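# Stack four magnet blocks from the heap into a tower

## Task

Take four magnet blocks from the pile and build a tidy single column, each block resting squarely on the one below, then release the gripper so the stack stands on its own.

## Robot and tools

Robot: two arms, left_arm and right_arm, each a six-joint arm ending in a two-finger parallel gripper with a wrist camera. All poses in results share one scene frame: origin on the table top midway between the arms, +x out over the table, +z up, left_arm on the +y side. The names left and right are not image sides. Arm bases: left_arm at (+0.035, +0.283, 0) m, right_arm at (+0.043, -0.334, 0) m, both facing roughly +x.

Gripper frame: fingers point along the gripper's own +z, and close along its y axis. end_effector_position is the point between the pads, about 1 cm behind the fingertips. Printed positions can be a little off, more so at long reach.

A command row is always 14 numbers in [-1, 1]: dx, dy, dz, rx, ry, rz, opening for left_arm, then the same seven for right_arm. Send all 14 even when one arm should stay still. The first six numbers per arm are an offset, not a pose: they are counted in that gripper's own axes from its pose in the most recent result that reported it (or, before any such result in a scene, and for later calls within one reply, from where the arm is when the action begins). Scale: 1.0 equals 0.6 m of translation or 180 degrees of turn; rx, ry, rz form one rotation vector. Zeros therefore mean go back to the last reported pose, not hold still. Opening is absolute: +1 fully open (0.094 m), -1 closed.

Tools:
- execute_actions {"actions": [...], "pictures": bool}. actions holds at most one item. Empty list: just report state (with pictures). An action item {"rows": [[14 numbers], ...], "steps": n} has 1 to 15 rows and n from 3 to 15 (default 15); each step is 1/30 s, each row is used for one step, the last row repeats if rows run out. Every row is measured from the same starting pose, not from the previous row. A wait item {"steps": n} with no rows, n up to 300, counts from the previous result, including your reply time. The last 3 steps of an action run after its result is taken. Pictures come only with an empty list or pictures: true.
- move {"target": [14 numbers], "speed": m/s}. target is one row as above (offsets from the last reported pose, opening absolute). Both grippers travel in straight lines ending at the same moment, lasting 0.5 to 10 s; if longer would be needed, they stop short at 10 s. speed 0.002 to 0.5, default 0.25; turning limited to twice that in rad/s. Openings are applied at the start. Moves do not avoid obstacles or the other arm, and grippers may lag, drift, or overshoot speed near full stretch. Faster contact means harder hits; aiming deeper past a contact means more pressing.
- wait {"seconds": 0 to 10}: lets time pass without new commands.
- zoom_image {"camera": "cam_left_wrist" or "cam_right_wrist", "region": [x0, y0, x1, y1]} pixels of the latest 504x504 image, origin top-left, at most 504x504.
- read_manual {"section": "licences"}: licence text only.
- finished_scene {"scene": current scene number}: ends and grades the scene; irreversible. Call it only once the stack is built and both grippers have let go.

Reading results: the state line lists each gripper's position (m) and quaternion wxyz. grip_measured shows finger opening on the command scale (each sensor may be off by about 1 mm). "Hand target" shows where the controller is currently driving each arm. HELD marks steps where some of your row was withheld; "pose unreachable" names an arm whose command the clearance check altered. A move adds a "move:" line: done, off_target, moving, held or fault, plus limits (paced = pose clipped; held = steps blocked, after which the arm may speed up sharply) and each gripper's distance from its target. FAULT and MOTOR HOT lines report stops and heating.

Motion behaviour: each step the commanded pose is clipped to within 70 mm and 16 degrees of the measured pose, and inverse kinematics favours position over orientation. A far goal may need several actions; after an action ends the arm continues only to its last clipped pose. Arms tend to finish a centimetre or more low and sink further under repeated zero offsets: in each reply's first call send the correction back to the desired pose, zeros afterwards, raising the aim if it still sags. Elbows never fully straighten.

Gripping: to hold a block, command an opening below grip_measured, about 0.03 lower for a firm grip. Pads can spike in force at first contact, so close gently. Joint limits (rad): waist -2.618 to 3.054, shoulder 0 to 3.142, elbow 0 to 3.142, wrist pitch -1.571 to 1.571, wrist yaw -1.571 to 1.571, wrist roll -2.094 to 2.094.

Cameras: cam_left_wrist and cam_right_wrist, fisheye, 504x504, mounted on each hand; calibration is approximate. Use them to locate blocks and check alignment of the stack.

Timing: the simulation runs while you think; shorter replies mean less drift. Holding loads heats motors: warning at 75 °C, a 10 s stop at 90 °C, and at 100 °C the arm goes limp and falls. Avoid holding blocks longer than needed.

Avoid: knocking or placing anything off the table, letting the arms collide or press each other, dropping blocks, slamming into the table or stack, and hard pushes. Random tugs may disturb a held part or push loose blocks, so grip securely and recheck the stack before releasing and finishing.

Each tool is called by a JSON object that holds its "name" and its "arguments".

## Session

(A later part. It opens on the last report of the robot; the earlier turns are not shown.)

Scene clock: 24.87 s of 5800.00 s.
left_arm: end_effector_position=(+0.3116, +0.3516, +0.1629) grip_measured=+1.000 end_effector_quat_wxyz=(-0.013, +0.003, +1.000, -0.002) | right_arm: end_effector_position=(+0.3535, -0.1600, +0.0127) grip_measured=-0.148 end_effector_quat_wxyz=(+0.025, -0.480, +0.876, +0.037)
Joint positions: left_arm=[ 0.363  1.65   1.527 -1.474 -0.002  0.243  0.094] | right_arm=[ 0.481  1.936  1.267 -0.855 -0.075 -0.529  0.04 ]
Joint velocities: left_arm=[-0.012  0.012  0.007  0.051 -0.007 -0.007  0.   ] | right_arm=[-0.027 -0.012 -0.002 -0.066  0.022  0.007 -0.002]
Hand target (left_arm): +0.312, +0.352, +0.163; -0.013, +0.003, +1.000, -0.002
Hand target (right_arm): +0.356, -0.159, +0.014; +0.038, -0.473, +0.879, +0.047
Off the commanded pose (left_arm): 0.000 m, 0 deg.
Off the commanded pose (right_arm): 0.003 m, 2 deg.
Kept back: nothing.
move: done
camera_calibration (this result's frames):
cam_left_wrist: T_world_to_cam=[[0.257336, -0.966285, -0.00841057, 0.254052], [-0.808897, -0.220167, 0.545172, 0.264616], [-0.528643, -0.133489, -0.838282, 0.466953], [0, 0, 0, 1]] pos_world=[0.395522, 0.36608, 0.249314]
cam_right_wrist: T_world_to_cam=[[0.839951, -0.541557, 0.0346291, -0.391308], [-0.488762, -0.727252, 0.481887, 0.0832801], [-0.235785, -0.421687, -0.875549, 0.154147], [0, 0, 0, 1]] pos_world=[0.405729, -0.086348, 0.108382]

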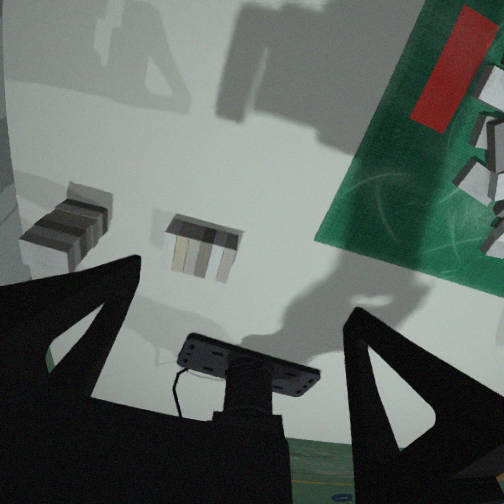

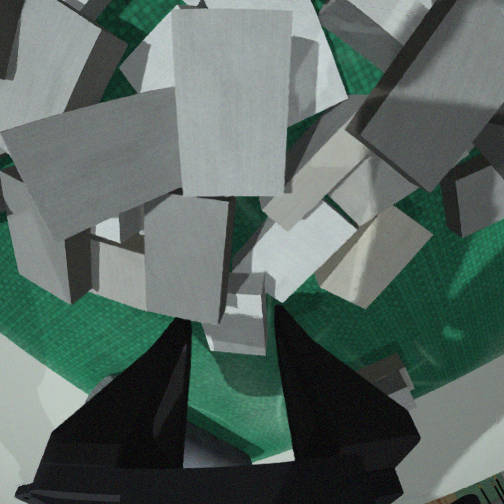

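{"name": "execute_actions", "arguments": {"actions": [{"rows":[[0,0,0,0,0,0,1,0,0,0,0,0,0,-0.52]],"steps":10}]}}

{"name": "move", "arguments": {"target": [0,0,0,0,0,0,1,0.04,-0.01,-0.025,0,0,0,-0.52], "speed": 0.1}}

{"name": "move", "arguments": {"target": [0,0,0,0,0,0,1,0,0,-0.09,0,0,0,-0.52]}}

Scene clock: 25.23 s of 5800.00 s.
left_arm: end_effector_position=(+0.3116, +0.3516, +0.1629) grip_measured=+1.000 end_effector_quat_wxyz=(-0.013, +0.003, +1.000, -0.002) | right_arm: end_effector_position=(+0.3539, -0.1602, +0.0127) grip_measured=-0.465 end_effector_quat_wxyz=(+0.025, -0.480, +0.876, +0.036)
Joint positions: left_arm=[ 0.363  1.65   1.527 -1.474 -0.002  0.243  0.094] | right_arm=[ 0.481  1.936  1.267 -0.853 -0.073 -0.529  0.025]
Joint velocities: left_arm=[ 0.002  0.017 -0.002  0.037 -0.007  0.007  0.   ] | right_arm=[ 0.007 -0.002 -0.002  0.007 -0.022  0.022  0.   ]
Steps of this call (steps 1 to 4: nothing new was sent; steps 5 to 11: the first 7 steps of this action). Readings (end_effector_position):
5: left_arm (+0.3116, +0.3516, +0.1629) | right_arm (+0.3539, -0.1599, +0.0127)
6: left_arm (+0.3116, +0.3516, +0.1629) | right_arm (+0.3540, -0.1601, +0.0127)
8: left_arm (+0.3116, +0.3516, +0.1629) | right_arm (+0.3539, -0.1602, +0.0127)
11: the state above

Scene clock: 26.23 s of 5800.00 s.
left_arm: end_effector_position=(+0.3116, +0.3516, +0.1629) grip_measured=+1.000 end_effector_quat_wxyz=(-0.013, +0.003, +1.000, -0.002) | right_arm: end_effector_position=(+0.3458, -0.1819, +0.0189) grip_measured=-0.465 end_effector_quat_wxyz=(+0.018, -0.479, +0.877, +0.035)
Joint positions: left_arm=[ 0.363  1.65   1.527 -1.474 -0.002  0.243  0.094] | right_arm=[ 0.435  1.881  1.218 -0.877 -0.073 -0.573  0.025]
Joint velocities: left_arm=[-0.002 -0.002 -0.012  0.022 -0.007 -0.051  0.   ] | right_arm=[-0.017  0.002  0.002 -0.022 -0.11  -0.037 -0.001]
Hand target (left_arm): +0.312, +0.352, +0.163; -0.013, +0.003, +1.000, -0.002
Hand target (right_arm): +0.345, -0.184, +0.025; +0.026, -0.480, +0.876, +0.036
Off your previous action's commanded pose (left_arm): 0.000 m, 0 deg at its last step (step 3 of this call).
Off your previous action's commanded pose (right_arm): 0.000 m, 0 deg at its last step (step 3 of this call).
Off the commanded pose (left_arm): 0.000 m, 0 deg.
Off the commanded pose (right_arm): 0.007 m, 1 deg.
Kept back: nothing.
move: done
camera_calibration (this result's frames):
cam_left_wrist: T_world_to_cam=[[0.257336, -0.966285, -0.00841057, 0.254052], [-0.808897, -0.220167, 0.545172, 0.264616], [-0.528643, -0.133489, -0.838282, 0.466953], [0, 0, 0, 1]] pos_world=[0.395522, 0.36608, 0.249314]
cam_right_wrist: T_world_to_cam=[[0.838912, -0.54338, 0.0310539, -0.396769], [-0.485735, -0.721734, 0.493115, 0.060409], [-0.245536, -0.428764, -0.86941, 0.150467], [0, 0, 0, 1]] pos_world=[0.399143, -0.107482, 0.113351]

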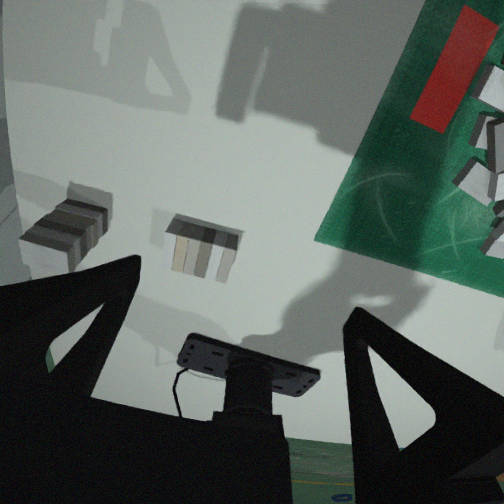

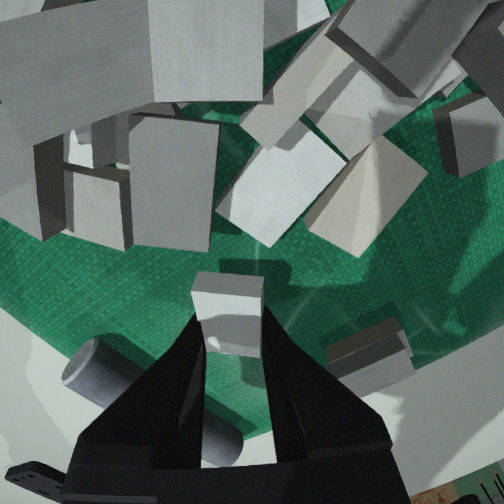

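Scene clock: 27.27 s of 5800.00 s.
left_arm: end_effector_position=(+0.3116, +0.3516, +0.1629) grip_measured=+1.000 end_effector_quat_wxyz=(-0.013, +0.003, +1.000, -0.002) | right_arm: end_effector_position=(+0.3371, -0.1858, +0.0611) grip_measured=-0.465 end_effector_quat_wxyz=(+0.000, -0.479, +0.877, +0.037)
Joint positions: left_arm=[ 0.363  1.65   1.527 -1.474 -0.002  0.243  0.094] | right_arm=[ 0.435  1.824  1.323 -1.074 -0.073 -0.575  0.025]
Joint velocities: left_arm=[-0.007 -0.002  0.002  0.022 -0.022 -0.051  0.   ] | right_arm=[-0.012  0.012 -0.002 -0.066  0.007 -0.022 -0.   ]
Hand target (left_arm): +0.312, +0.352, +0.163; -0.013, +0.003, +1.000, -0.002
Hand target (right_arm): +0.345, -0.186, +0.072; +0.018, -0.479, +0.877, +0.035
Off the commanded pose (left_arm): 0.000 m, 0 deg.
Off the commanded pose (right_arm): 0.015 m, 2 deg.
Kept back: nothing.
move: off_target (right_arm)
camera_calibration (this result's frames):
cam_left_wrist: T_world_to_cam=[[0.257336, -0.966285, -0.00841057, 0.254052], [-0.808897, -0.220167, 0.545172, 0.264616], [-0.528643, -0.133489, -0.838282, 0.466953], [0, 0, 0, 1]] pos_world=[0.395522, 0.36608, 0.249314]
cam_right_wrist: T_world_to_cam=[[0.84064, -0.541467, 0.0117313, -0.39198], [-0.467899, -0.715175, 0.519226, 0.0261505], [-0.272754, -0.441971, -0.854557, 0.189174], [0, 0, 0, 1]] pos_world=[0.393348, -0.109933, 0.15268]

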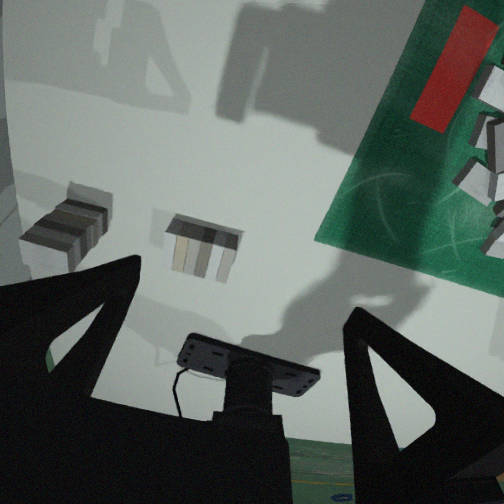

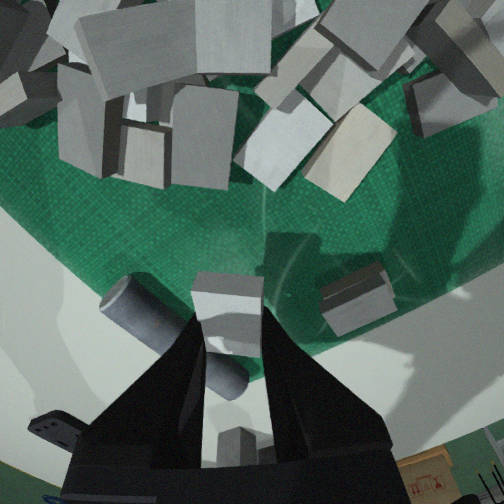

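{"name": "move", "arguments": {"target": [0,0,0,0,0,0,1,0.042,-0.133,-0.022,0.035,-0.008,0.318,-0.52], "speed": 0.4}}

Scene clock: 29.40 s of 5800.00 s.
left_arm: end_effector_position=(+0.3116, +0.3516, +0.1629) grip_measured=+1.000 end_effector_quat_wxyz=(-0.013, +0.003, +1.000, -0.002) | right_arm: end_effector_position=(+0.3808, -0.2469, +0.0625) grip_measured=-0.464 end_effector_quat_wxyz=(+0.006, -0.008, +1.000, -0.002)
Joint positions: left_arm=[ 0.363  1.65   1.527 -1.474 -0.002  0.243  0.094] | right_arm=[ 0.264  1.882  1.406 -1.085  0.007  0.237  0.025]
Joint velocities: left_arm=[-0.017  0.002 -0.012 -0.022  0.037 -0.037  0.   ] | right_arm=[ 0.002  0.002 -0.002 -0.037 -0.051 -0.007 -0.   ]
Hand target (left_arm): +0.312, +0.352, +0.163; -0.013, +0.003, +1.000, -0.002
Hand target (right_arm): +0.390, -0.250, +0.070; +0.020, +0.000, +1.000, -0.007
Off the commanded pose (left_arm): 0.000 m, 0 deg.
Off the commanded pose (right_arm): 0.012 m, 2 deg.
Kept back: nothing.
move: off_target (right_arm)
camera_calibration (this result's frames):
cam_left_wrist: T_world_to_cam=[[0.257336, -0.966285, -0.00841057, 0.254052], [-0.808897, -0.220167, 0.545172, 0.264616], [-0.528643, -0.133489, -0.838282, 0.466953], [0, 0, 0, 1]] pos_world=[0.395522, 0.36608, 0.249314]
cam_right_wrist: T_world_to_cam=[[0.0155272, -0.99667, 0.0800437, -0.264236], [-0.842053, 0.0301334, 0.538553, 0.327416], [-0.539172, -0.0757632, -0.838781, 0.366173], [0, 0, 0, 1]] pos_world=[0.477235, -0.24548, 0.151958]

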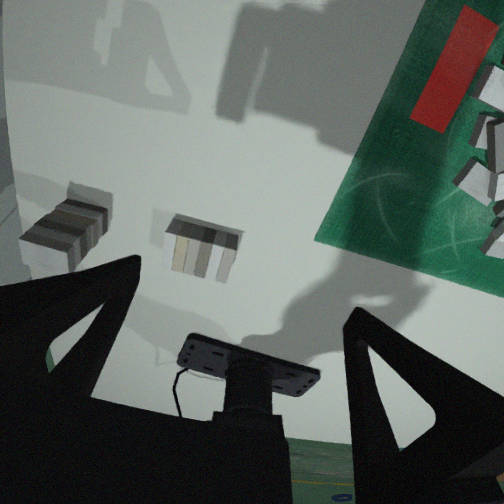

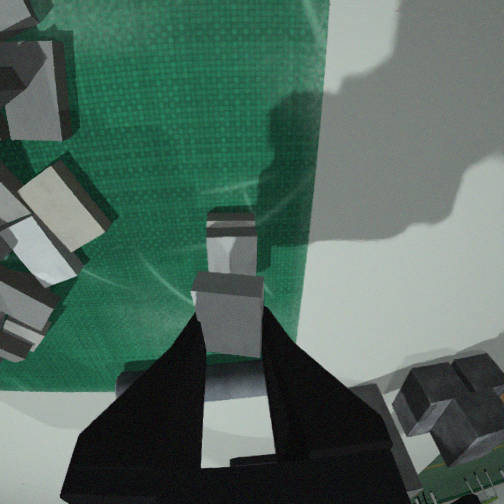

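{"name": "move", "arguments": {"target": [0,0,0,0,0,0,1,-0.012,-0.006,0.054,0,0,0.008,-0.52], "speed": 0.08}}

{"name": "zoom_image", "arguments": {"camera": "cam_right_wrist", "region": [150,200,320,370]}}

Scene clock: 30.37 s of 5800.00 s.
left_arm: end_effector_position=(+0.3116, +0.3516, +0.1629) grip_measured=+1.000 end_effector_quat_wxyz=(-0.013, +0.003, +1.000, -0.002) | right_arm: end_effector_position=(+0.3817, -0.2479, +0.0327) grip_measured=-0.464 end_effector_quat_wxyz=(-0.008, -0.005, +1.000, -0.005)
Joint positions: left_arm=[ 0.363  1.65   1.527 -1.474 -0.002  0.243  0.094] | right_arm=[ 0.259  1.941  1.363 -1.01   0.005  0.24   0.025]
Joint velocities: left_arm=[ 0.007  0.002 -0.022  0.022  0.007  0.037  0.   ] | right_arm=[ 0.002 -0.007 -0.002  0.095 -0.022 -0.037  0.   ]
Hand target (left_arm): +0.312, +0.352, +0.163; -0.013, +0.003, +1.000, -0.002
Hand target (right_arm): +0.389, -0.251, +0.031; +0.006, +0.004, +1.000, -0.002
Off the commanded pose (left_arm): 0.000 m, 0 deg.
Off the commanded pose (right_arm): 0.008 m, 2 deg.
Kept back: nothing.
move: done
camera_calibration (this result's frames):
cam_left_wrist: T_world_to_cam=[[0.257336, -0.966285, -0.00841057, 0.254052], [-0.808897, -0.220167, 0.545172, 0.264616], [-0.528643, -0.133489, -0.838282, 0.466953], [0, 0, 0, 1]] pos_world=[0.395522, 0.36608, 0.249314]
cam_right_wrist: T_world_to_cam=[[0.0108753, -0.99639, 0.0841988, -0.261152], [-0.827092, 0.0383586, 0.560756, 0.33984], [-0.561961, -0.0757386, -0.823689, 0.349802], [0, 0, 0, 1]] pos_world=[0.480494, -0.246751, 0.119549]

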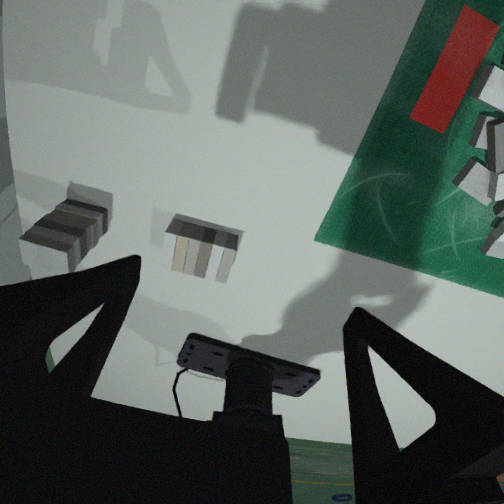

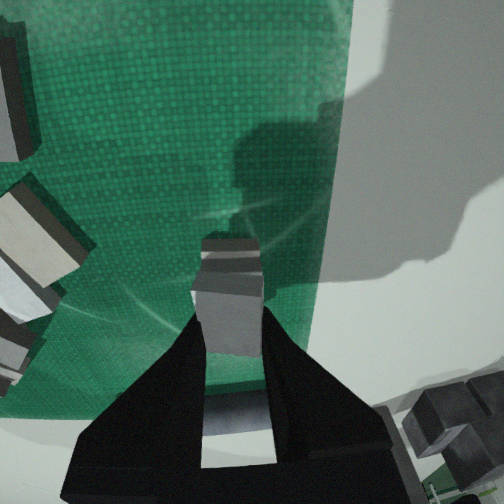

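Region (150, 200, 320, 370) of cam_right_wrist's 504x504 image, scaled by 2.965, with more detail than that image has.

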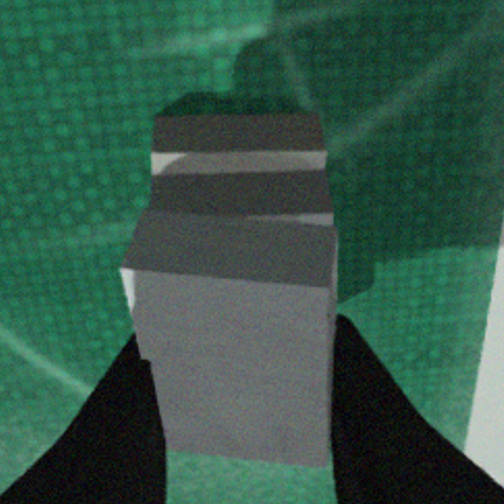

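{"name": "execute_actions", "arguments": {"actions": [{"rows":[[0,0,0,0,0,0,1,0,0,0,0,0,0,-0.4],[0,0,0,0,0,0,1,0,0,0,0,0,0,-0.35],[0,0,0,0,0,0,1,0,0,0,0,0,0,-0.15]],"steps":7}]}}

{"name": "move", "arguments": {"target": [0,0,0,0,0,0,1,-0.01,0,-0.07,0,-0.01,0,-0.15]}}

{"name": "move", "arguments": {"target": [0,0,0,0,0,0,1,-0.075,0.16,-0.025,0,-0.015,-0.16,-0.15], "speed": 0.3}}

Scene clock: 30.63 s of 5800.00 s.
left_arm: end_effector_position=(+0.3116, +0.3516, +0.1629) grip_measured=+1.000 end_effector_quat_wxyz=(-0.013, +0.003, +1.000, -0.002) | right_arm: end_effector_position=(+0.3814, -0.2479, +0.0327) grip_measured=-0.173 end_effector_quat_wxyz=(-0.008, -0.005, +1.000, -0.005)
Joint positions: left_arm=[ 0.363  1.65   1.527 -1.474 -0.002  0.243  0.094] | right_arm=[ 0.259  1.941  1.363 -1.011  0.005  0.24   0.039]
Joint velocities: left_arm=[-0.007  0.027 -0.027 -0.022 -0.081 -0.007  0.   ] | right_arm=[-0.002 -0.012 -0.002 -0.022  0.007 -0.022  0.041]
Steps of this call (steps 1 to 4: nothing new was sent; steps 5 to 8: the first 4 steps of this action). Readings (end_effector_position):
5: left_arm (+0.3116, +0.3516, +0.1629) | right_arm (+0.3815, -0.2479, +0.0327)
6: left_arm (+0.3116, +0.3516, +0.1629) | right_arm (+0.3815, -0.2479, +0.0327)
8: the state above

Scene clock: 31.83 s of 5800.00 s.
left_arm: end_effector_position=(+0.3116, +0.3516, +0.1629) grip_measured=+1.000 end_effector_quat_wxyz=(-0.013, +0.003, +1.000, -0.002) | right_arm: end_effector_position=(+0.3805, -0.2481, +0.0626) grip_measured=-0.152 end_effector_quat_wxyz=(-0.011, -0.005, +1.000, -0.005)
Joint positions: left_arm=[ 0.363  1.65   1.527 -1.474 -0.002  0.243  0.094] | right_arm=[ 0.259  1.911  1.446 -1.129  0.005  0.24   0.04 ]
Joint velocities: left_arm=[ 0.012  0.002  0.007  0.022  0.037 -0.066  0.   ] | right_arm=[ 0.007 -0.017  0.002  0.051 -0.022 -0.022  0.001]
Hand target (left_arm): +0.312, +0.352, +0.163; -0.013, +0.003, +1.000, -0.002
Hand target (right_arm): +0.387, -0.247, +0.074; +0.007, -0.005, +1.000, -0.005
Off your previous action's commanded pose (left_arm): 0.000 m, 0 deg at its last step (step 3 of this call).
Off your previous action's commanded pose (right_arm): 0.000 m, 0 deg at its last step (step 3 of this call).
Off the commanded pose (left_arm): 0.000 m, 0 deg.
Off the commanded pose (right_arm): 0.014 m, 2 deg.
Kept back: nothing.
move: off_target (right_arm)
camera_calibration (this result's frames):
cam_left_wrist: T_world_to_cam=[[0.257336, -0.966285, -0.00841057, 0.254052], [-0.808897, -0.220167, 0.545172, 0.264616], [-0.528643, -0.133489, -0.838282, 0.466953], [0, 0, 0, 1]] pos_world=[0.395522, 0.36608, 0.249314]
cam_right_wrist: T_world_to_cam=[[0.011441, -0.996246, 0.0858108, -0.264237], [-0.823343, 0.0393122, 0.566181, 0.320568], [-0.567429, -0.0771294, -0.819802, 0.375267], [0, 0, 0, 1]] pos_world=[0.479898, -0.246903, 0.148819]

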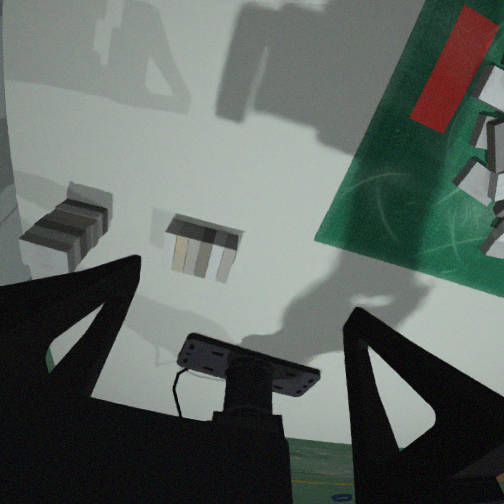

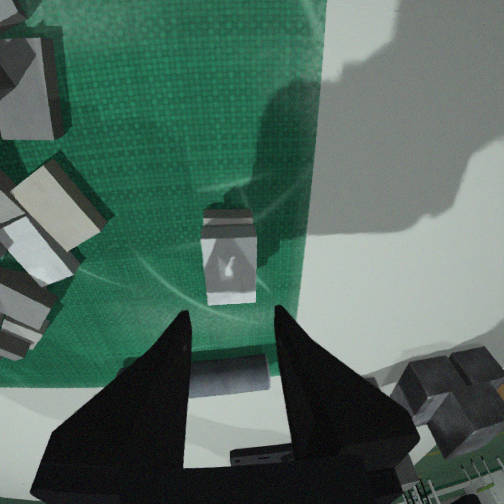

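Scene clock: 33.27 s of 5800.00 s.
left_arm: end_effector_position=(+0.3116, +0.3516, +0.1629) grip_measured=+1.000 end_effector_quat_wxyz=(-0.013, +0.003, +1.000, -0.002) | right_arm: end_effector_position=(+0.4201, -0.1561, +0.0697) grip_measured=-0.152 end_effector_quat_wxyz=(-0.000, -0.248, +0.969, -0.003)
Joint positions: left_arm=[ 0.363  1.65   1.527 -1.474 -0.002  0.243  0.094] | right_arm=[ 0.451  2.155  1.833 -1.25   0.005 -0.06   0.04 ]
Joint velocities: left_arm=[-0.012  0.002 -0.002 -0.007 -0.051  0.007  0.   ] | right_arm=[-0.022 -0.002 -0.012 -0.022 -0.066 -0.037  0.001]
Hand target (left_arm): +0.312, +0.352, +0.163; -0.013, +0.003, +1.000, -0.002
Hand target (right_arm): +0.425, -0.153, +0.075; +0.010, -0.253, +0.967, -0.004
Off the commanded pose (left_arm): 0.000 m, 0 deg.
Off the commanded pose (right_arm): 0.009 m, 1 deg.
Kept back: nothing.
move: done
camera_calibration (this result's frames):
cam_left_wrist: T_world_to_cam=[[0.257336, -0.966285, -0.00841057, 0.254052], [-0.808897, -0.220167, 0.545172, 0.264616], [-0.528643, -0.133489, -0.838282, 0.466953], [0, 0, 0, 1]] pos_world=[0.395522, 0.36608, 0.249314]
cam_right_wrist: T_world_to_cam=[[0.478806, -0.874255, 0.080145, -0.350513], [-0.753292, -0.362235, 0.548942, 0.254669], [-0.450884, -0.323209, -0.832009, 0.324155], [0, 0, 0, 1]] pos_world=[0.505824, -0.109417, 0.157993]

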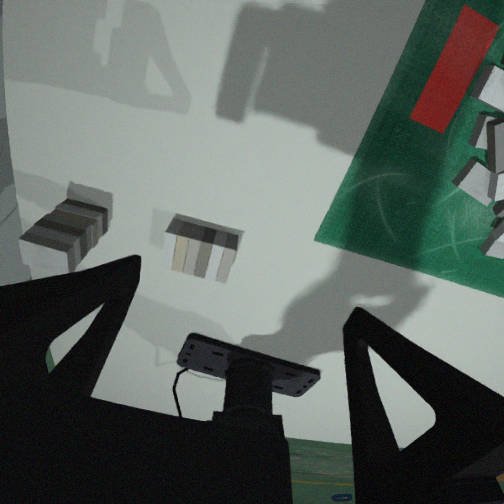

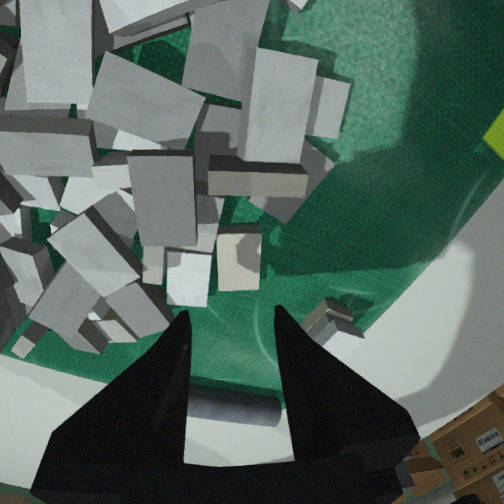

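{"name": "move", "arguments": {"target": [0,0,0,0,0,0,1,-0.006,-0.011,0.06,0,-0.02,0,-0.3], "speed": 0.12}}

Scene clock: 34.53 s of 5800.00 s.
left_arm: end_effector_position=(+0.3116, +0.3516, +0.1629) grip_measured=+1.000 end_effector_quat_wxyz=(-0.013, +0.003, +1.000, -0.002) | right_arm: end_effector_position=(+0.4228, -0.1591, +0.0272) grip_measured=-0.298 end_effector_quat_wxyz=(+0.016, -0.250, +0.968, +0.000)
Joint positions: left_arm=[ 0.363  1.65   1.527 -1.474 -0.002  0.243  0.094] | right_arm=[ 0.442  2.155  1.662 -1.045  0.005 -0.073  0.033]
Joint velocities: left_arm=[ 0.017 -0.022  0.007 -0.007  0.066 -0.051  0.   ] | right_arm=[-0.002 -0.017  0.012 -0.037  0.022 -0.037 -0.   ]
Hand target (left_arm): +0.312, +0.352, +0.163; -0.013, +0.003, +1.000, -0.002
Hand target (right_arm): +0.427, -0.161, +0.034; +0.030, -0.248, +0.968, +0.005
Off the commanded pose (left_arm): 0.000 m, 0 deg.
Off the commanded pose (right_arm): 0.008 m, 2 deg.
Kept back: nothing.
move: done
camera_calibration (this result's frames):
cam_left_wrist: T_world_to_cam=[[0.257336, -0.966285, -0.00841057, 0.254052], [-0.808897, -0.220167, 0.545172, 0.264616], [-0.528643, -0.133489, -0.838282, 0.466953], [0, 0, 0, 1]] pos_world=[0.395522, 0.36608, 0.249314]
cam_right_wrist: T_world_to_cam=[[0.480329, -0.873195, 0.0825496, -0.351518], [-0.767896, -0.373185, 0.520642, 0.284116], [-0.423816, -0.313469, -0.849775, 0.279594], [0, 0, 0, 1]] pos_world=[0.505512, -0.113271, 0.118687]

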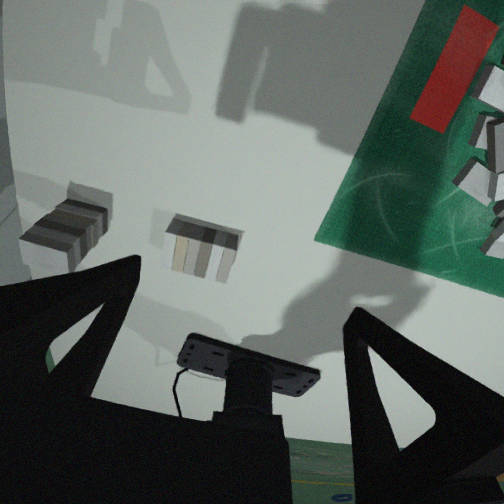

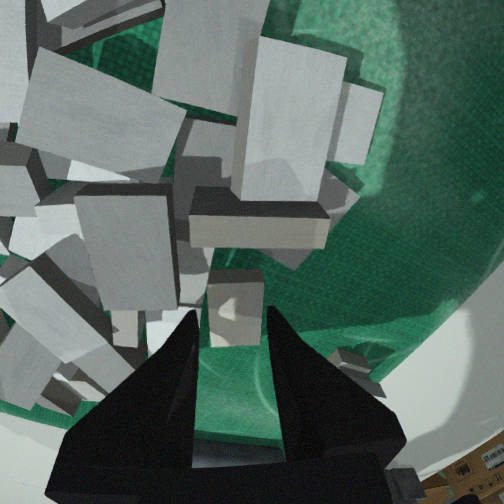

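{"name": "move", "arguments": {"target": [0,0,0,0,0,0,1,0,-0.007,0.022,0,0,0,-0.3], "speed": 0.07}}

Scene clock: 35.47 s of 5800.00 s.
left_arm: end_effector_position=(+0.3116, +0.3516, +0.1629) grip_measured=+1.000 end_effector_quat_wxyz=(-0.013, +0.003, +1.000, -0.002) | right_arm: end_effector_position=(+0.4244, -0.1583, +0.0241) grip_measured=-0.298 end_effector_quat_wxyz=(+0.020, -0.252, +0.968, +0.001)
Joint positions: left_arm=[ 0.363  1.65   1.527 -1.474 -0.002  0.243  0.094] | right_arm=[ 0.442  2.158  1.653 -1.026  0.005 -0.078  0.033]
Joint velocities: left_arm=[ 0.002  0.017  0.002 -0.022 -0.022  0.051  0.   ] | right_arm=[ 0.002  0.007 -0.002  0.051 -0.037  0.037 -0.   ]
Hand target (left_arm): +0.312, +0.352, +0.163; -0.013, +0.003, +1.000, -0.002
Hand target (right_arm): +0.425, -0.163, +0.014; +0.016, -0.250, +0.968, +0.001
Off the commanded pose (left_arm): 0.000 m, 0 deg.
Off the commanded pose (right_arm): 0.011 m, 0 deg.
Kept back: nothing.
move: off_target (right_arm)
camera_calibration (this result's frames):
cam_left_wrist: T_world_to_cam=[[0.257336, -0.966285, -0.00841057, 0.254052], [-0.808897, -0.220167, 0.545172, 0.264616], [-0.528643, -0.133489, -0.838282, 0.466953], [0, 0, 0, 1]] pos_world=[0.395522, 0.36608, 0.249314]
cam_right_wrist: T_world_to_cam=[[0.483408, -0.871427, 0.0832534, -0.35243], [-0.76993, -0.377986, 0.514135, 0.287585], [-0.416563, -0.312637, -0.853659, 0.274992], [0, 0, 0, 1]] pos_world=[0.506339, -0.112441, 0.116232]

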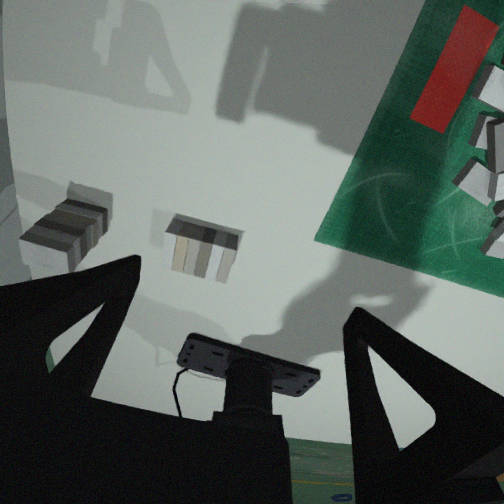

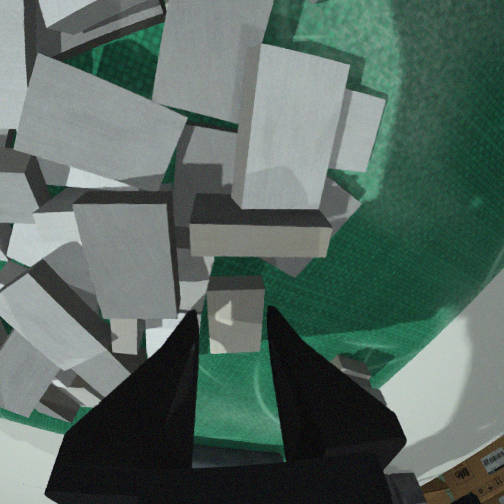

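{"name": "move", "arguments": {"target": [0,0,0,0,0,0,1,0,-0.014,0.008,0,0,0,-0.34], "speed": 0.05}}

Scene clock: 36.83 s of 5800.00 s.
left_arm: end_effector_position=(+0.3116, +0.3516, +0.1629) grip_measured=+1.000 end_effector_quat_wxyz=(-0.013, +0.003, +1.000, -0.002) | right_arm: end_effector_position=(+0.4243, -0.1579, +0.0241) grip_measured=-0.338 end_effector_quat_wxyz=(+0.019, -0.256, +0.967, +0.007)
Joint positions: left_arm=[ 0.363  1.65   1.527 -1.474 -0.002  0.243  0.094] | right_arm=[ 0.438  2.158  1.653 -1.026 -0.007 -0.089  0.031]
Joint velocities: left_arm=[-0.017  0.007  0.012 -0.007 -0.066  0.037  0.   ] | right_arm=[ 0.012  0.007 -0.012  0.007 -0.037 -0.022  0.   ]
Hand target (left_arm): +0.312, +0.352, +0.163; -0.013, +0.003, +1.000, -0.002
Hand target (right_arm): +0.429, -0.165, +0.020; +0.020, -0.252, +0.968, +0.001
Off the commanded pose (left_arm): 0.000 m, 0 deg.
Off the commanded pose (right_arm): 0.010 m, 1 deg.
Kept back: nothing.
move: done
camera_calibration (this result's frames):
cam_left_wrist: T_world_to_cam=[[0.257336, -0.966285, -0.00841057, 0.254052], [-0.808897, -0.220167, 0.545172, 0.264616], [-0.528643, -0.133489, -0.838282, 0.466953], [0, 0, 0, 1]] pos_world=[0.395522, 0.36608, 0.249314]
cam_right_wrist: T_world_to_cam=[[0.491122, -0.86808, 0.0723626, -0.354475], [-0.764339, -0.389599, 0.513807, 0.2834], [-0.417834, -0.307652, -0.854848, 0.276399], [0, 0, 0, 1]] pos_world=[0.506193, -0.112266, 0.116317]

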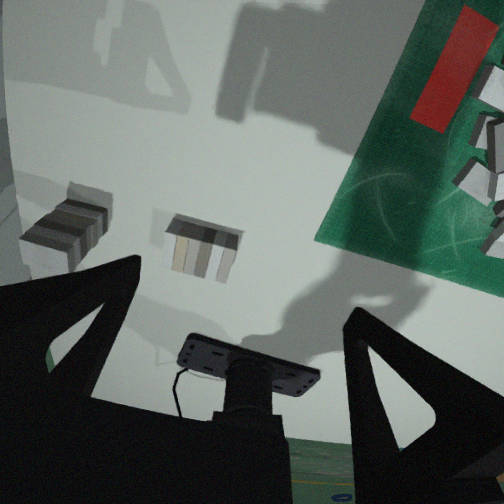

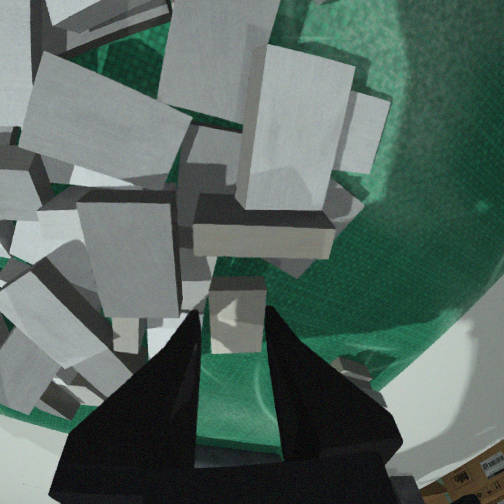

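{"name": "move", "arguments": {"target": [0,0,0,0,0,0,1,0.005,-0.014,-0.035,0,0,0,-0.32], "speed": 0.08}}

Scene clock: 37.93 s of 5800.00 s.
left_arm: end_effector_position=(+0.3116, +0.3516, +0.1629) grip_measured=+1.000 end_effector_quat_wxyz=(-0.013, +0.003, +1.000, -0.002) | right_arm: end_effector_position=(+0.4133, -0.1678, +0.0267) grip_measured=-0.322 end_effector_quat_wxyz=(-0.006, -0.257, +0.966, +0.002)
Joint positions: left_arm=[ 0.363  1.65   1.527 -1.474 -0.002  0.243  0.094] | right_arm=[ 0.427  2.151  1.653 -1.085 -0.007 -0.103  0.032]
Joint velocities: left_arm=[ 0.002 -0.007  0.002 -0.022 -0.037  0.007  0.   ] | right_arm=[-0.007 -0.002 -0.012 -0.007 -0.007  0.007 -0.001]
Hand target (left_arm): +0.312, +0.352, +0.163; -0.013, +0.003, +1.000, -0.002
Hand target (right_arm): +0.424, -0.167, +0.045; +0.019, -0.256, +0.967, +0.007
Off the commanded pose (left_arm): 0.000 m, 0 deg.
Off the commanded pose (right_arm): 0.022 m, 3 deg.
Kept back: nothing.
move: off_target (right_arm)
camera_calibration (this result's frames):
cam_left_wrist: T_world_to_cam=[[0.257336, -0.966285, -0.00841057, 0.254052], [-0.808897, -0.220167, 0.545172, 0.264616], [-0.528643, -0.133489, -0.838282, 0.466953], [0, 0, 0, 1]] pos_world=[0.395522, 0.36608, 0.249314]
cam_right_wrist: T_world_to_cam=[[0.496417, -0.865476, 0.0672503, -0.359459], [-0.738105, -0.380043, 0.557466, 0.259451], [-0.456915, -0.326373, -0.827472, 0.283355], [0, 0, 0, 1]] pos_world=[0.499412, -0.120021, 0.114007]

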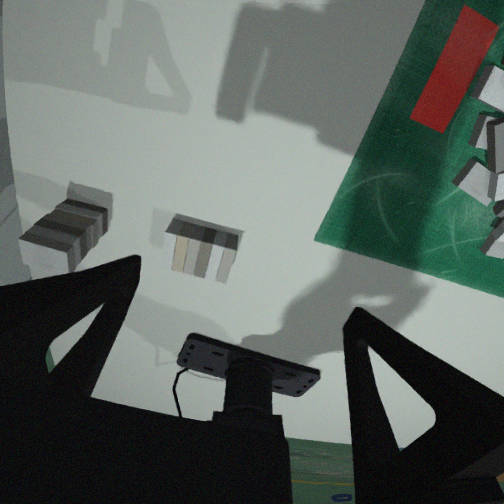

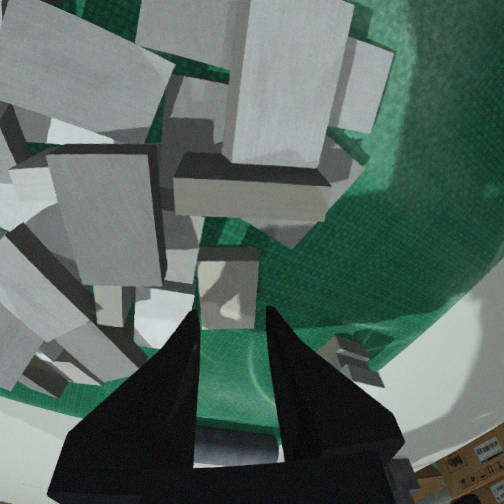

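Tip now lines up with the gap. Forward and down.

{"name": "move", "arguments": {"target": [0,0,0,0,0,0,1,-0.012,0.002,0.024,0,-0.015,0,-0.32], "speed": 0.06}}

Scene clock: 38.87 s of 5800.00 s.
left_arm: end_effector_position=(+0.3116, +0.3516, +0.1629) grip_measured=+1.000 end_effector_quat_wxyz=(-0.013, +0.003, +1.000, -0.002) | right_arm: end_effector_position=(+0.4144, -0.1673, +0.0227) grip_measured=-0.322 end_effector_quat_wxyz=(+0.003, -0.257, +0.966, +0.004)
Joint positions: left_arm=[ 0.363  1.65   1.527 -1.474 -0.002  0.243  0.094] | right_arm=[ 0.427  2.141  1.62  -1.042 -0.007 -0.103  0.032]
Joint velocities: left_arm=[ 0.012 -0.007  0.002 -0.037  0.051  0.11   0.   ] | right_arm=[ 0.002 -0.012 -0.012  0.022  0.037 -0.051  0.001]
Hand target (left_arm): +0.312, +0.352, +0.163; -0.013, +0.003, +1.000, -0.002
Hand target (right_arm): +0.419, -0.163, +0.013; +0.016, -0.257, +0.966, +0.008
Off the commanded pose (left_arm): 0.000 m, 0 deg.
Off the commanded pose (right_arm): 0.012 m, 2 deg.
Kept back: nothing.
move: off_target (right_arm)
camera_calibration (this result's frames):
cam_left_wrist: T_world_to_cam=[[0.257336, -0.966285, -0.00841057, 0.254052], [-0.808897, -0.220167, 0.545172, 0.264616], [-0.528643, -0.133489, -0.838282, 0.466953], [0, 0, 0, 1]] pos_world=[0.395522, 0.36608, 0.249314]
cam_right_wrist: T_world_to_cam=[[0.495508, -0.865835, 0.0692923, -0.359037], [-0.747922, -0.384739, 0.540915, 0.266289], [-0.441683, -0.319853, -0.838218, 0.27569], [0, 0, 0, 1]] pos_world=[0.498837, -0.120235, 0.111927]

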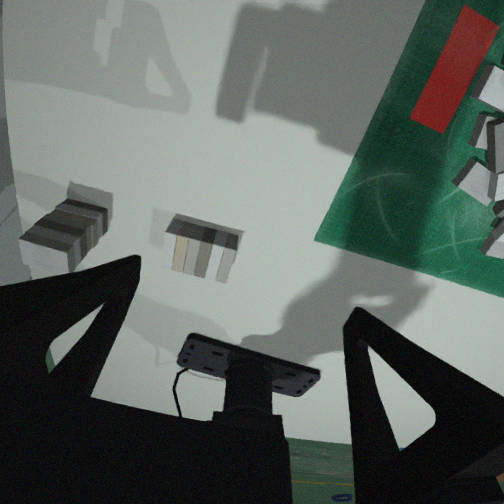

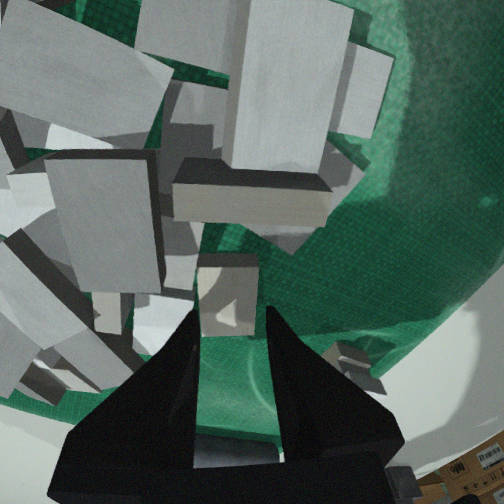

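{"name": "move", "arguments": {"target": [0,0,0,0,0,0,1,-0.015,0.008,-0.07,0,0,0,-0.2]}}

{"name": "move", "arguments": {"target": [0,0,0,0,0,0,1,-0.012,0.005,-0.012,0,-0.01,0.5,0.12], "speed": 0.5}}

Scene clock: 40.10 s of 5800.00 s.
left_arm: end_effector_position=(+0.3116, +0.3516, +0.1629) grip_measured=+1.000 end_effector_quat_wxyz=(-0.013, +0.003, +1.000, -0.002) | right_arm: end_effector_position=(+0.4155, -0.1664, +0.0574) grip_measured=-0.202 end_effector_quat_wxyz=(-0.007, -0.255, +0.967, -0.001)
Joint positions: left_arm=[ 0.363  1.65   1.527 -1.474 -0.002  0.243  0.094] | right_arm=[ 0.431  2.14   1.759 -1.205 -0.    -0.096  0.038]
Joint velocities: left_arm=[ 0.012 -0.017  0.012  0.007 -0.037  0.037  0.   ] | right_arm=[-0.022 -0.017 -0.007 -0.037 -0.007 -0.095  0.001]
Hand target (left_arm): +0.312, +0.352, +0.163; -0.013, +0.003, +1.000, -0.002
Hand target (right_arm): +0.419, -0.159, +0.065; +0.003, -0.257, +0.966, +0.004
Off the commanded pose (left_arm): 0.000 m, 0 deg.
Off the commanded pose (right_arm): 0.011 m, 1 deg.
Kept back: nothing.
move: off_target (right_arm)
camera_calibration (this result's frames):
cam_left_wrist: T_world_to_cam=[[0.257336, -0.966285, -0.00841057, 0.254052], [-0.808897, -0.220167, 0.545172, 0.264616], [-0.528643, -0.133489, -0.838282, 0.466953], [0, 0, 0, 1]] pos_world=[0.395522, 0.36608, 0.249314]
cam_right_wrist: T_world_to_cam=[[0.493521, -0.866592, 0.0738525, -0.360818], [-0.739375, -0.373321, 0.560318, 0.245961], [-0.457996, -0.331134, -0.824979, 0.3097], [0, 0, 0, 1]] pos_world=[0.50177, -0.118307, 0.144327]

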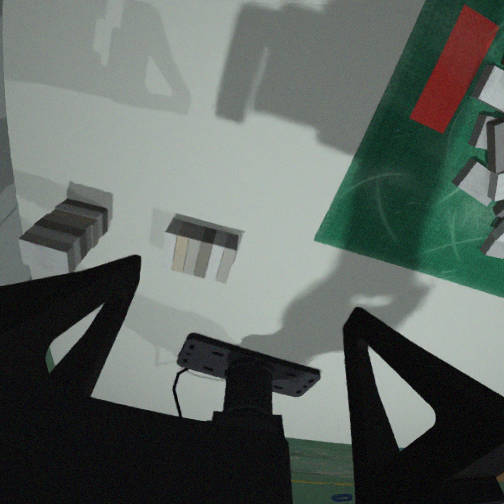

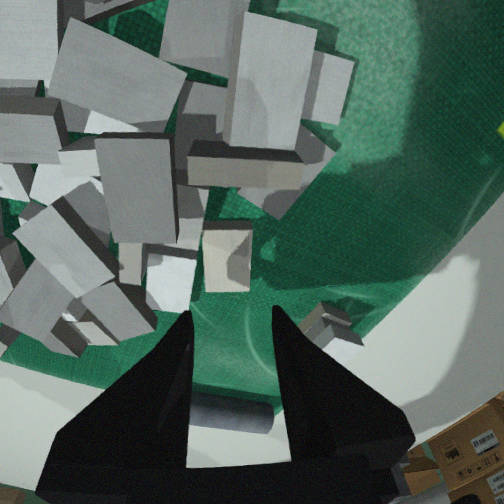

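Scene clock: 42.43 s of 5800.00 s.
left_arm: end_effector_position=(+0.3116, +0.3516, +0.1629) grip_measured=+1.000 end_effector_quat_wxyz=(-0.013, +0.003, +1.000, -0.002) | right_arm: end_effector_position=(+0.4144, -0.1639, +0.0574) grip_measured=+0.118 end_effector_quat_wxyz=(-0.004, +0.503, +0.864, -0.006)
Joint positions: left_arm=[ 0.363  1.65   1.527 -1.474 -0.002  0.243  0.094] | right_arm=[ 0.438  2.14   1.759 -1.205 -0.     1.482  0.053]
Joint velocities: left_arm=[ 0.007 -0.012 -0.002  0.051 -0.007 -0.007  0.   ] | right_arm=[-0.007  0.007 -0.002 -0.037 -0.007 -0.007  0.   ]
Hand target (left_arm): +0.312, +0.352, +0.163; -0.013, +0.003, +1.000, -0.002
Hand target (right_arm): +0.420, -0.160, +0.064; +0.009, +0.503, +0.864, -0.002
Off the commanded pose (left_arm): 0.000 m, 0 deg.
Off the commanded pose (right_arm): 0.010 m, 2 deg.
Kept back: nothing.
move: done
camera_calibration (this result's frames):
cam_left_wrist: T_world_to_cam=[[0.257336, -0.966285, -0.00841057, 0.254052], [-0.808897, -0.220167, 0.545172, 0.264616], [-0.528643, -0.133489, -0.838282, 0.466953], [0, 0, 0, 1]] pos_world=[0.395522, 0.36608, 0.249314]
cam_right_wrist: T_world_to_cam=[[-0.865985, -0.491903, 0.0900026, 0.265785], [-0.369171, 0.750268, 0.548462, 0.277445], [-0.337317, 0.441734, -0.831317, 0.387014], [0, 0, 0, 1]] pos_world=[0.463137, -0.248375, 0.145642]

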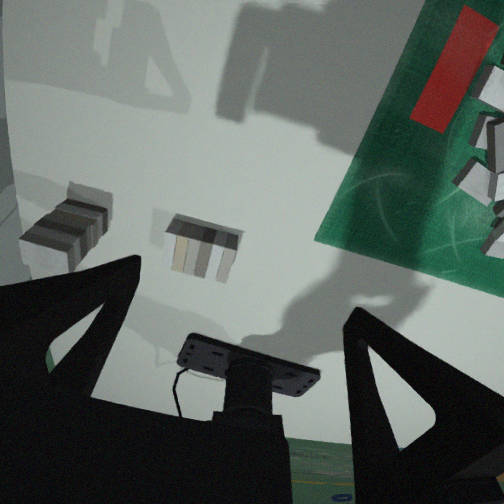

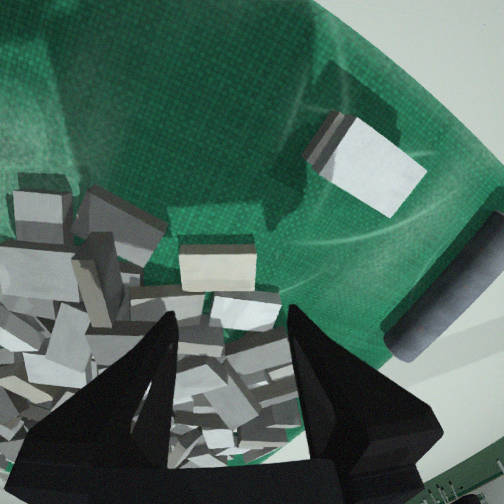

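{"name": "move", "arguments": {"target": [0,0,0,0,0,0,1,-0.002,0.019,0.078,-0.01,0,0,0.15], "speed": 0.1}}

Scene clock: 43.60 s of 5800.00 s.
left_arm: end_effector_position=(+0.3116, +0.3516, +0.1629) grip_measured=+1.000 end_effector_quat_wxyz=(-0.013, +0.003, +1.000, -0.002) | right_arm: end_effector_position=(+0.4241, -0.1613, +0.0153) grip_measured=+0.148 end_effector_quat_wxyz=(+0.004, +0.506, +0.863, +0.004)
Joint positions: left_arm=[ 0.363  1.65   1.527 -1.474 -0.002  0.243  0.094] | right_arm=[ 0.435  2.19   1.668 -1.039  0.002  1.484  0.054]
Joint velocities: left_arm=[-0.007  0.007 -0.002 -0.022  0.022 -0.066  0.   ] | right_arm=[-0.007 -0.007  0.007 -0.051  0.051  0.037 -0.001]
Hand target (left_arm): +0.312, +0.352, +0.163; -0.013, +0.003, +1.000, -0.002
Hand target (right_arm): +0.425, -0.160, +0.011; +0.004, +0.503, +0.864, +0.007
Off the commanded pose (left_arm): 0.000 m, 0 deg.
Off the commanded pose (right_arm): 0.005 m, 1 deg.
Kept back: nothing.
move: done
camera_calibration (this result's frames):
cam_left_wrist: T_world_to_cam=[[0.257336, -0.966285, -0.00841057, 0.254052], [-0.808897, -0.220167, 0.545172, 0.264616], [-0.528643, -0.133489, -0.838282, 0.466953], [0, 0, 0, 1]] pos_world=[0.395522, 0.36608, 0.249314]
cam_right_wrist: T_world_to_cam=[[-0.870475, -0.487926, 0.0648167, 0.282148], [-0.378428, 0.747625, 0.545755, 0.305723], [-0.314747, 0.450538, -0.835434, 0.346069], [0, 0, 0, 1]] pos_world=[0.470221, -0.246816, 0.10398]

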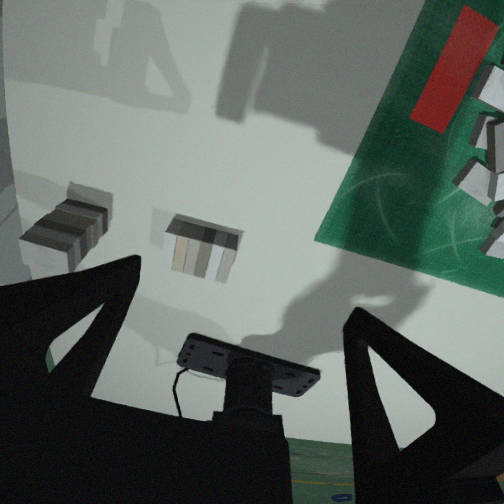

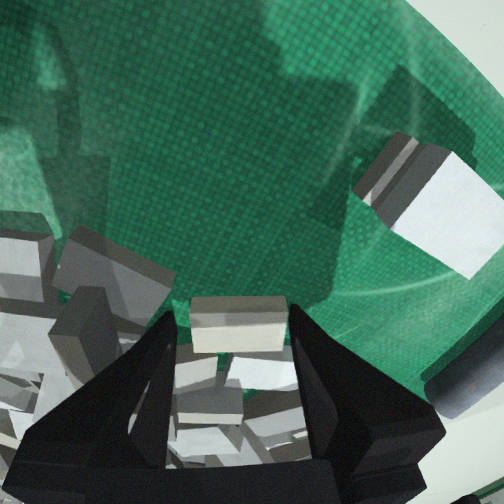

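{"name": "execute_actions", "arguments": {"actions": [{"rows":[[0,0,0,0,0,0,1,0,0,0,0,0,0,-0.19]],"steps":10}]}}

{"name": "move", "arguments": {"target": [0,0,0,0,0,0,1,-0.01,0,-0.11,0,0,0,-0.19]}}

Scene clock: 43.93 s of 5800.00 s.
left_arm: end_effector_position=(+0.3116, +0.3516, +0.1629) grip_measured=+1.000 end_effector_quat_wxyz=(-0.013, +0.003, +1.000, -0.002) | right_arm: end_effector_position=(+0.4242, -0.1611, +0.0153) grip_measured=-0.134 end_effector_quat_wxyz=(+0.004, +0.506, +0.863, +0.004)
Joint positions: left_arm=[ 0.363  1.65   1.527 -1.474 -0.002  0.243  0.094] | right_arm=[ 0.435  2.19   1.668 -1.038  0.001  1.484  0.041]
Joint velocities: left_arm=[-0.017  0.012  0.002 -0.022  0.037  0.007  0.   ] | right_arm=[-0.012  0.007 -0.007 -0.007  0.022 -0.007 -0.   ]
Steps of this call (steps 1 to 3: nothing new was sent; steps 4 to 10: the first 7 steps of this action). Readings (end_effector_position):
4: left_arm (+0.3116, +0.3516, +0.1629) | right_arm (+0.4241, -0.1613, +0.0153)
5: left_arm (+0.3116, +0.3516, +0.1629) | right_arm (+0.4242, -0.1611, +0.0153)
7: left_arm (+0.3116, +0.3516, +0.1629) | right_arm (+0.4242, -0.1611, +0.0153)
10: the state above

Scene clock: 45.23 s of 5800.00 s.
left_arm: end_effector_position=(+0.3116, +0.3516, +0.1629) grip_measured=+1.000 end_effector_quat_wxyz=(-0.013, +0.003, +1.000, -0.002) | right_arm: end_effector_position=(+0.4201, -0.1628, +0.0693) grip_measured=-0.134 end_effector_quat_wxyz=(-0.003, +0.503, +0.864, -0.005)
Joint positions: left_arm=[ 0.363  1.65   1.527 -1.474 -0.002  0.243  0.094] | right_arm=[ 0.435  2.154  1.83  -1.258  0.001  1.48   0.041]
Joint velocities: left_arm=[-0.002 -0.007 -0.002 -0.022  0.051  0.007  0.   ] | right_arm=[ 0.002 -0.022 -0.017 -0.007 -0.051 -0.007  0.001]
Hand target (left_arm): +0.312, +0.352, +0.163; -0.013, +0.003, +1.000, -0.002
Hand target (right_arm): +0.425, -0.166, +0.081; +0.004, +0.505, +0.863, +0.004
Off your previous action's commanded pose (left_arm): 0.000 m, 0 deg at its last step (step 3 of this call).
Off your previous action's commanded pose (right_arm): 0.000 m, 0 deg at its last step (step 3 of this call).
Off the commanded pose (left_arm): 0.000 m, 0 deg.
Off the commanded pose (right_arm): 0.014 m, 1 deg.
Kept back: nothing.
move: off_target (right_arm)
camera_calibration (this result's frames):
cam_left_wrist: T_world_to_cam=[[0.257336, -0.966285, -0.00841057, 0.254052], [-0.808897, -0.220167, 0.545172, 0.264616], [-0.528643, -0.133489, -0.838282, 0.466953], [0, 0, 0, 1]] pos_world=[0.395522, 0.36608, 0.249314]
cam_right_wrist: T_world_to_cam=[[-0.866471, -0.491648, 0.0866629, 0.270664], [-0.37077, 0.749991, 0.547762, 0.272871], [-0.334302, 0.442487, -0.832134, 0.397325], [0, 0, 0, 1]] pos_world=[0.468522, -0.247391, 0.157702]

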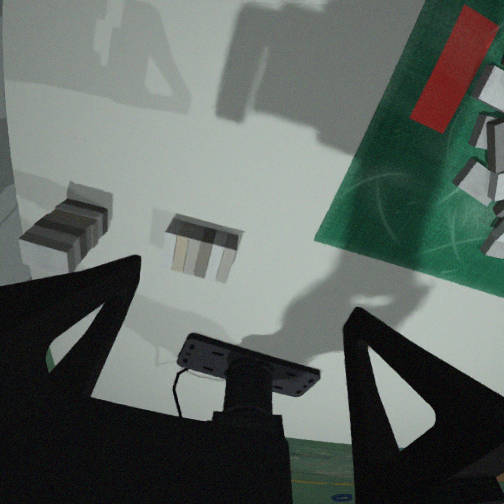

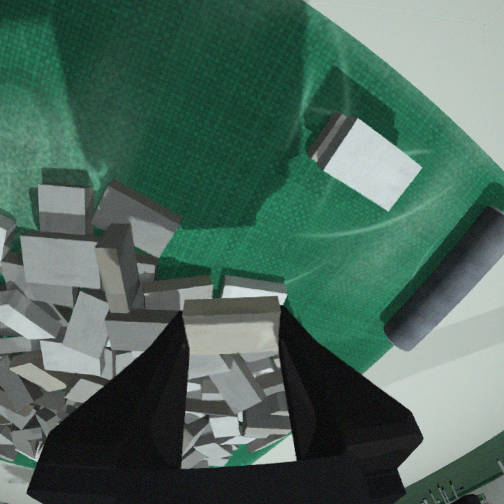

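{"name": "move", "arguments": {"target": [0,0,0,0,0,0,1,-0.107,-0.126,-0.008,-0.008,0,0.164,-0.19], "speed": 0.3}}

Scene clock: 46.90 s of 5800.00 s.
left_arm: end_effector_position=(+0.3116, +0.3516, +0.1629) grip_measured=+1.000 end_effector_quat_wxyz=(-0.013, +0.003, +1.000, -0.002) | right_arm: end_effector_position=(+0.3860, -0.2521, +0.0684) grip_measured=-0.134 end_effector_quat_wxyz=(-0.002, +0.702, +0.712, +0.000)
Joint positions: left_arm=[ 0.363  1.65   1.527 -1.474 -0.002  0.243  0.094] | right_arm=[ 0.24   1.902  1.457 -1.127 -0.004  1.787  0.041]
Joint velocities: left_arm=[ 0.007 -0.007 -0.007 -0.037  0.081  0.037  0.   ] | right_arm=[-0.007 -0.022 -0.007  0.037  0.007 -0.022  0.   ]
Hand target (left_arm): +0.312, +0.352, +0.163; -0.013, +0.003, +1.000, -0.002
Hand target (right_arm): +0.385, -0.254, +0.074; +0.004, +0.707, +0.708, +0.007
Off the commanded pose (left_arm): 0.000 m, 0 deg.
Off the commanded pose (right_arm): 0.008 m, 1 deg.
Kept back: nothing.
move: done
camera_calibration (this result's frames):
cam_left_wrist: T_world_to_cam=[[0.257336, -0.966285, -0.00841057, 0.254052], [-0.808897, -0.220167, 0.545172, 0.264616], [-0.528643, -0.133489, -0.838282, 0.466953], [0, 0, 0, 1]] pos_world=[0.395522, 0.36608, 0.249314]
cam_right_wrist: T_world_to_cam=[[-0.996851, -0.0143028, 0.077998, 0.368586], [0.0311487, 0.833915, 0.551013, 0.19352], [-0.0729248, 0.551707, -0.830844, 0.35126], [0, 0, 0, 1]] pos_world=[0.387013, -0.349901, 0.156461]

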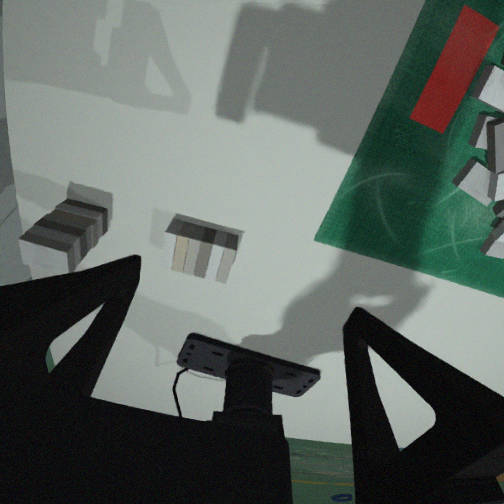

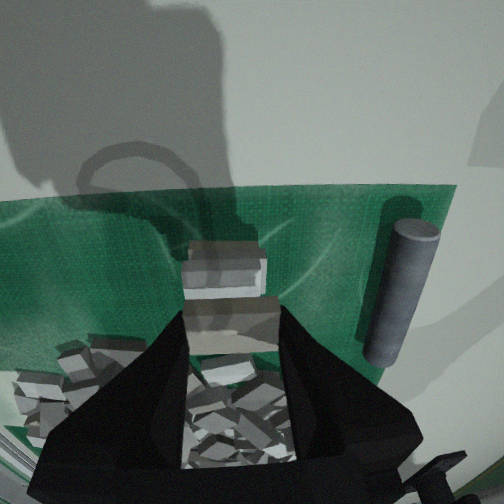

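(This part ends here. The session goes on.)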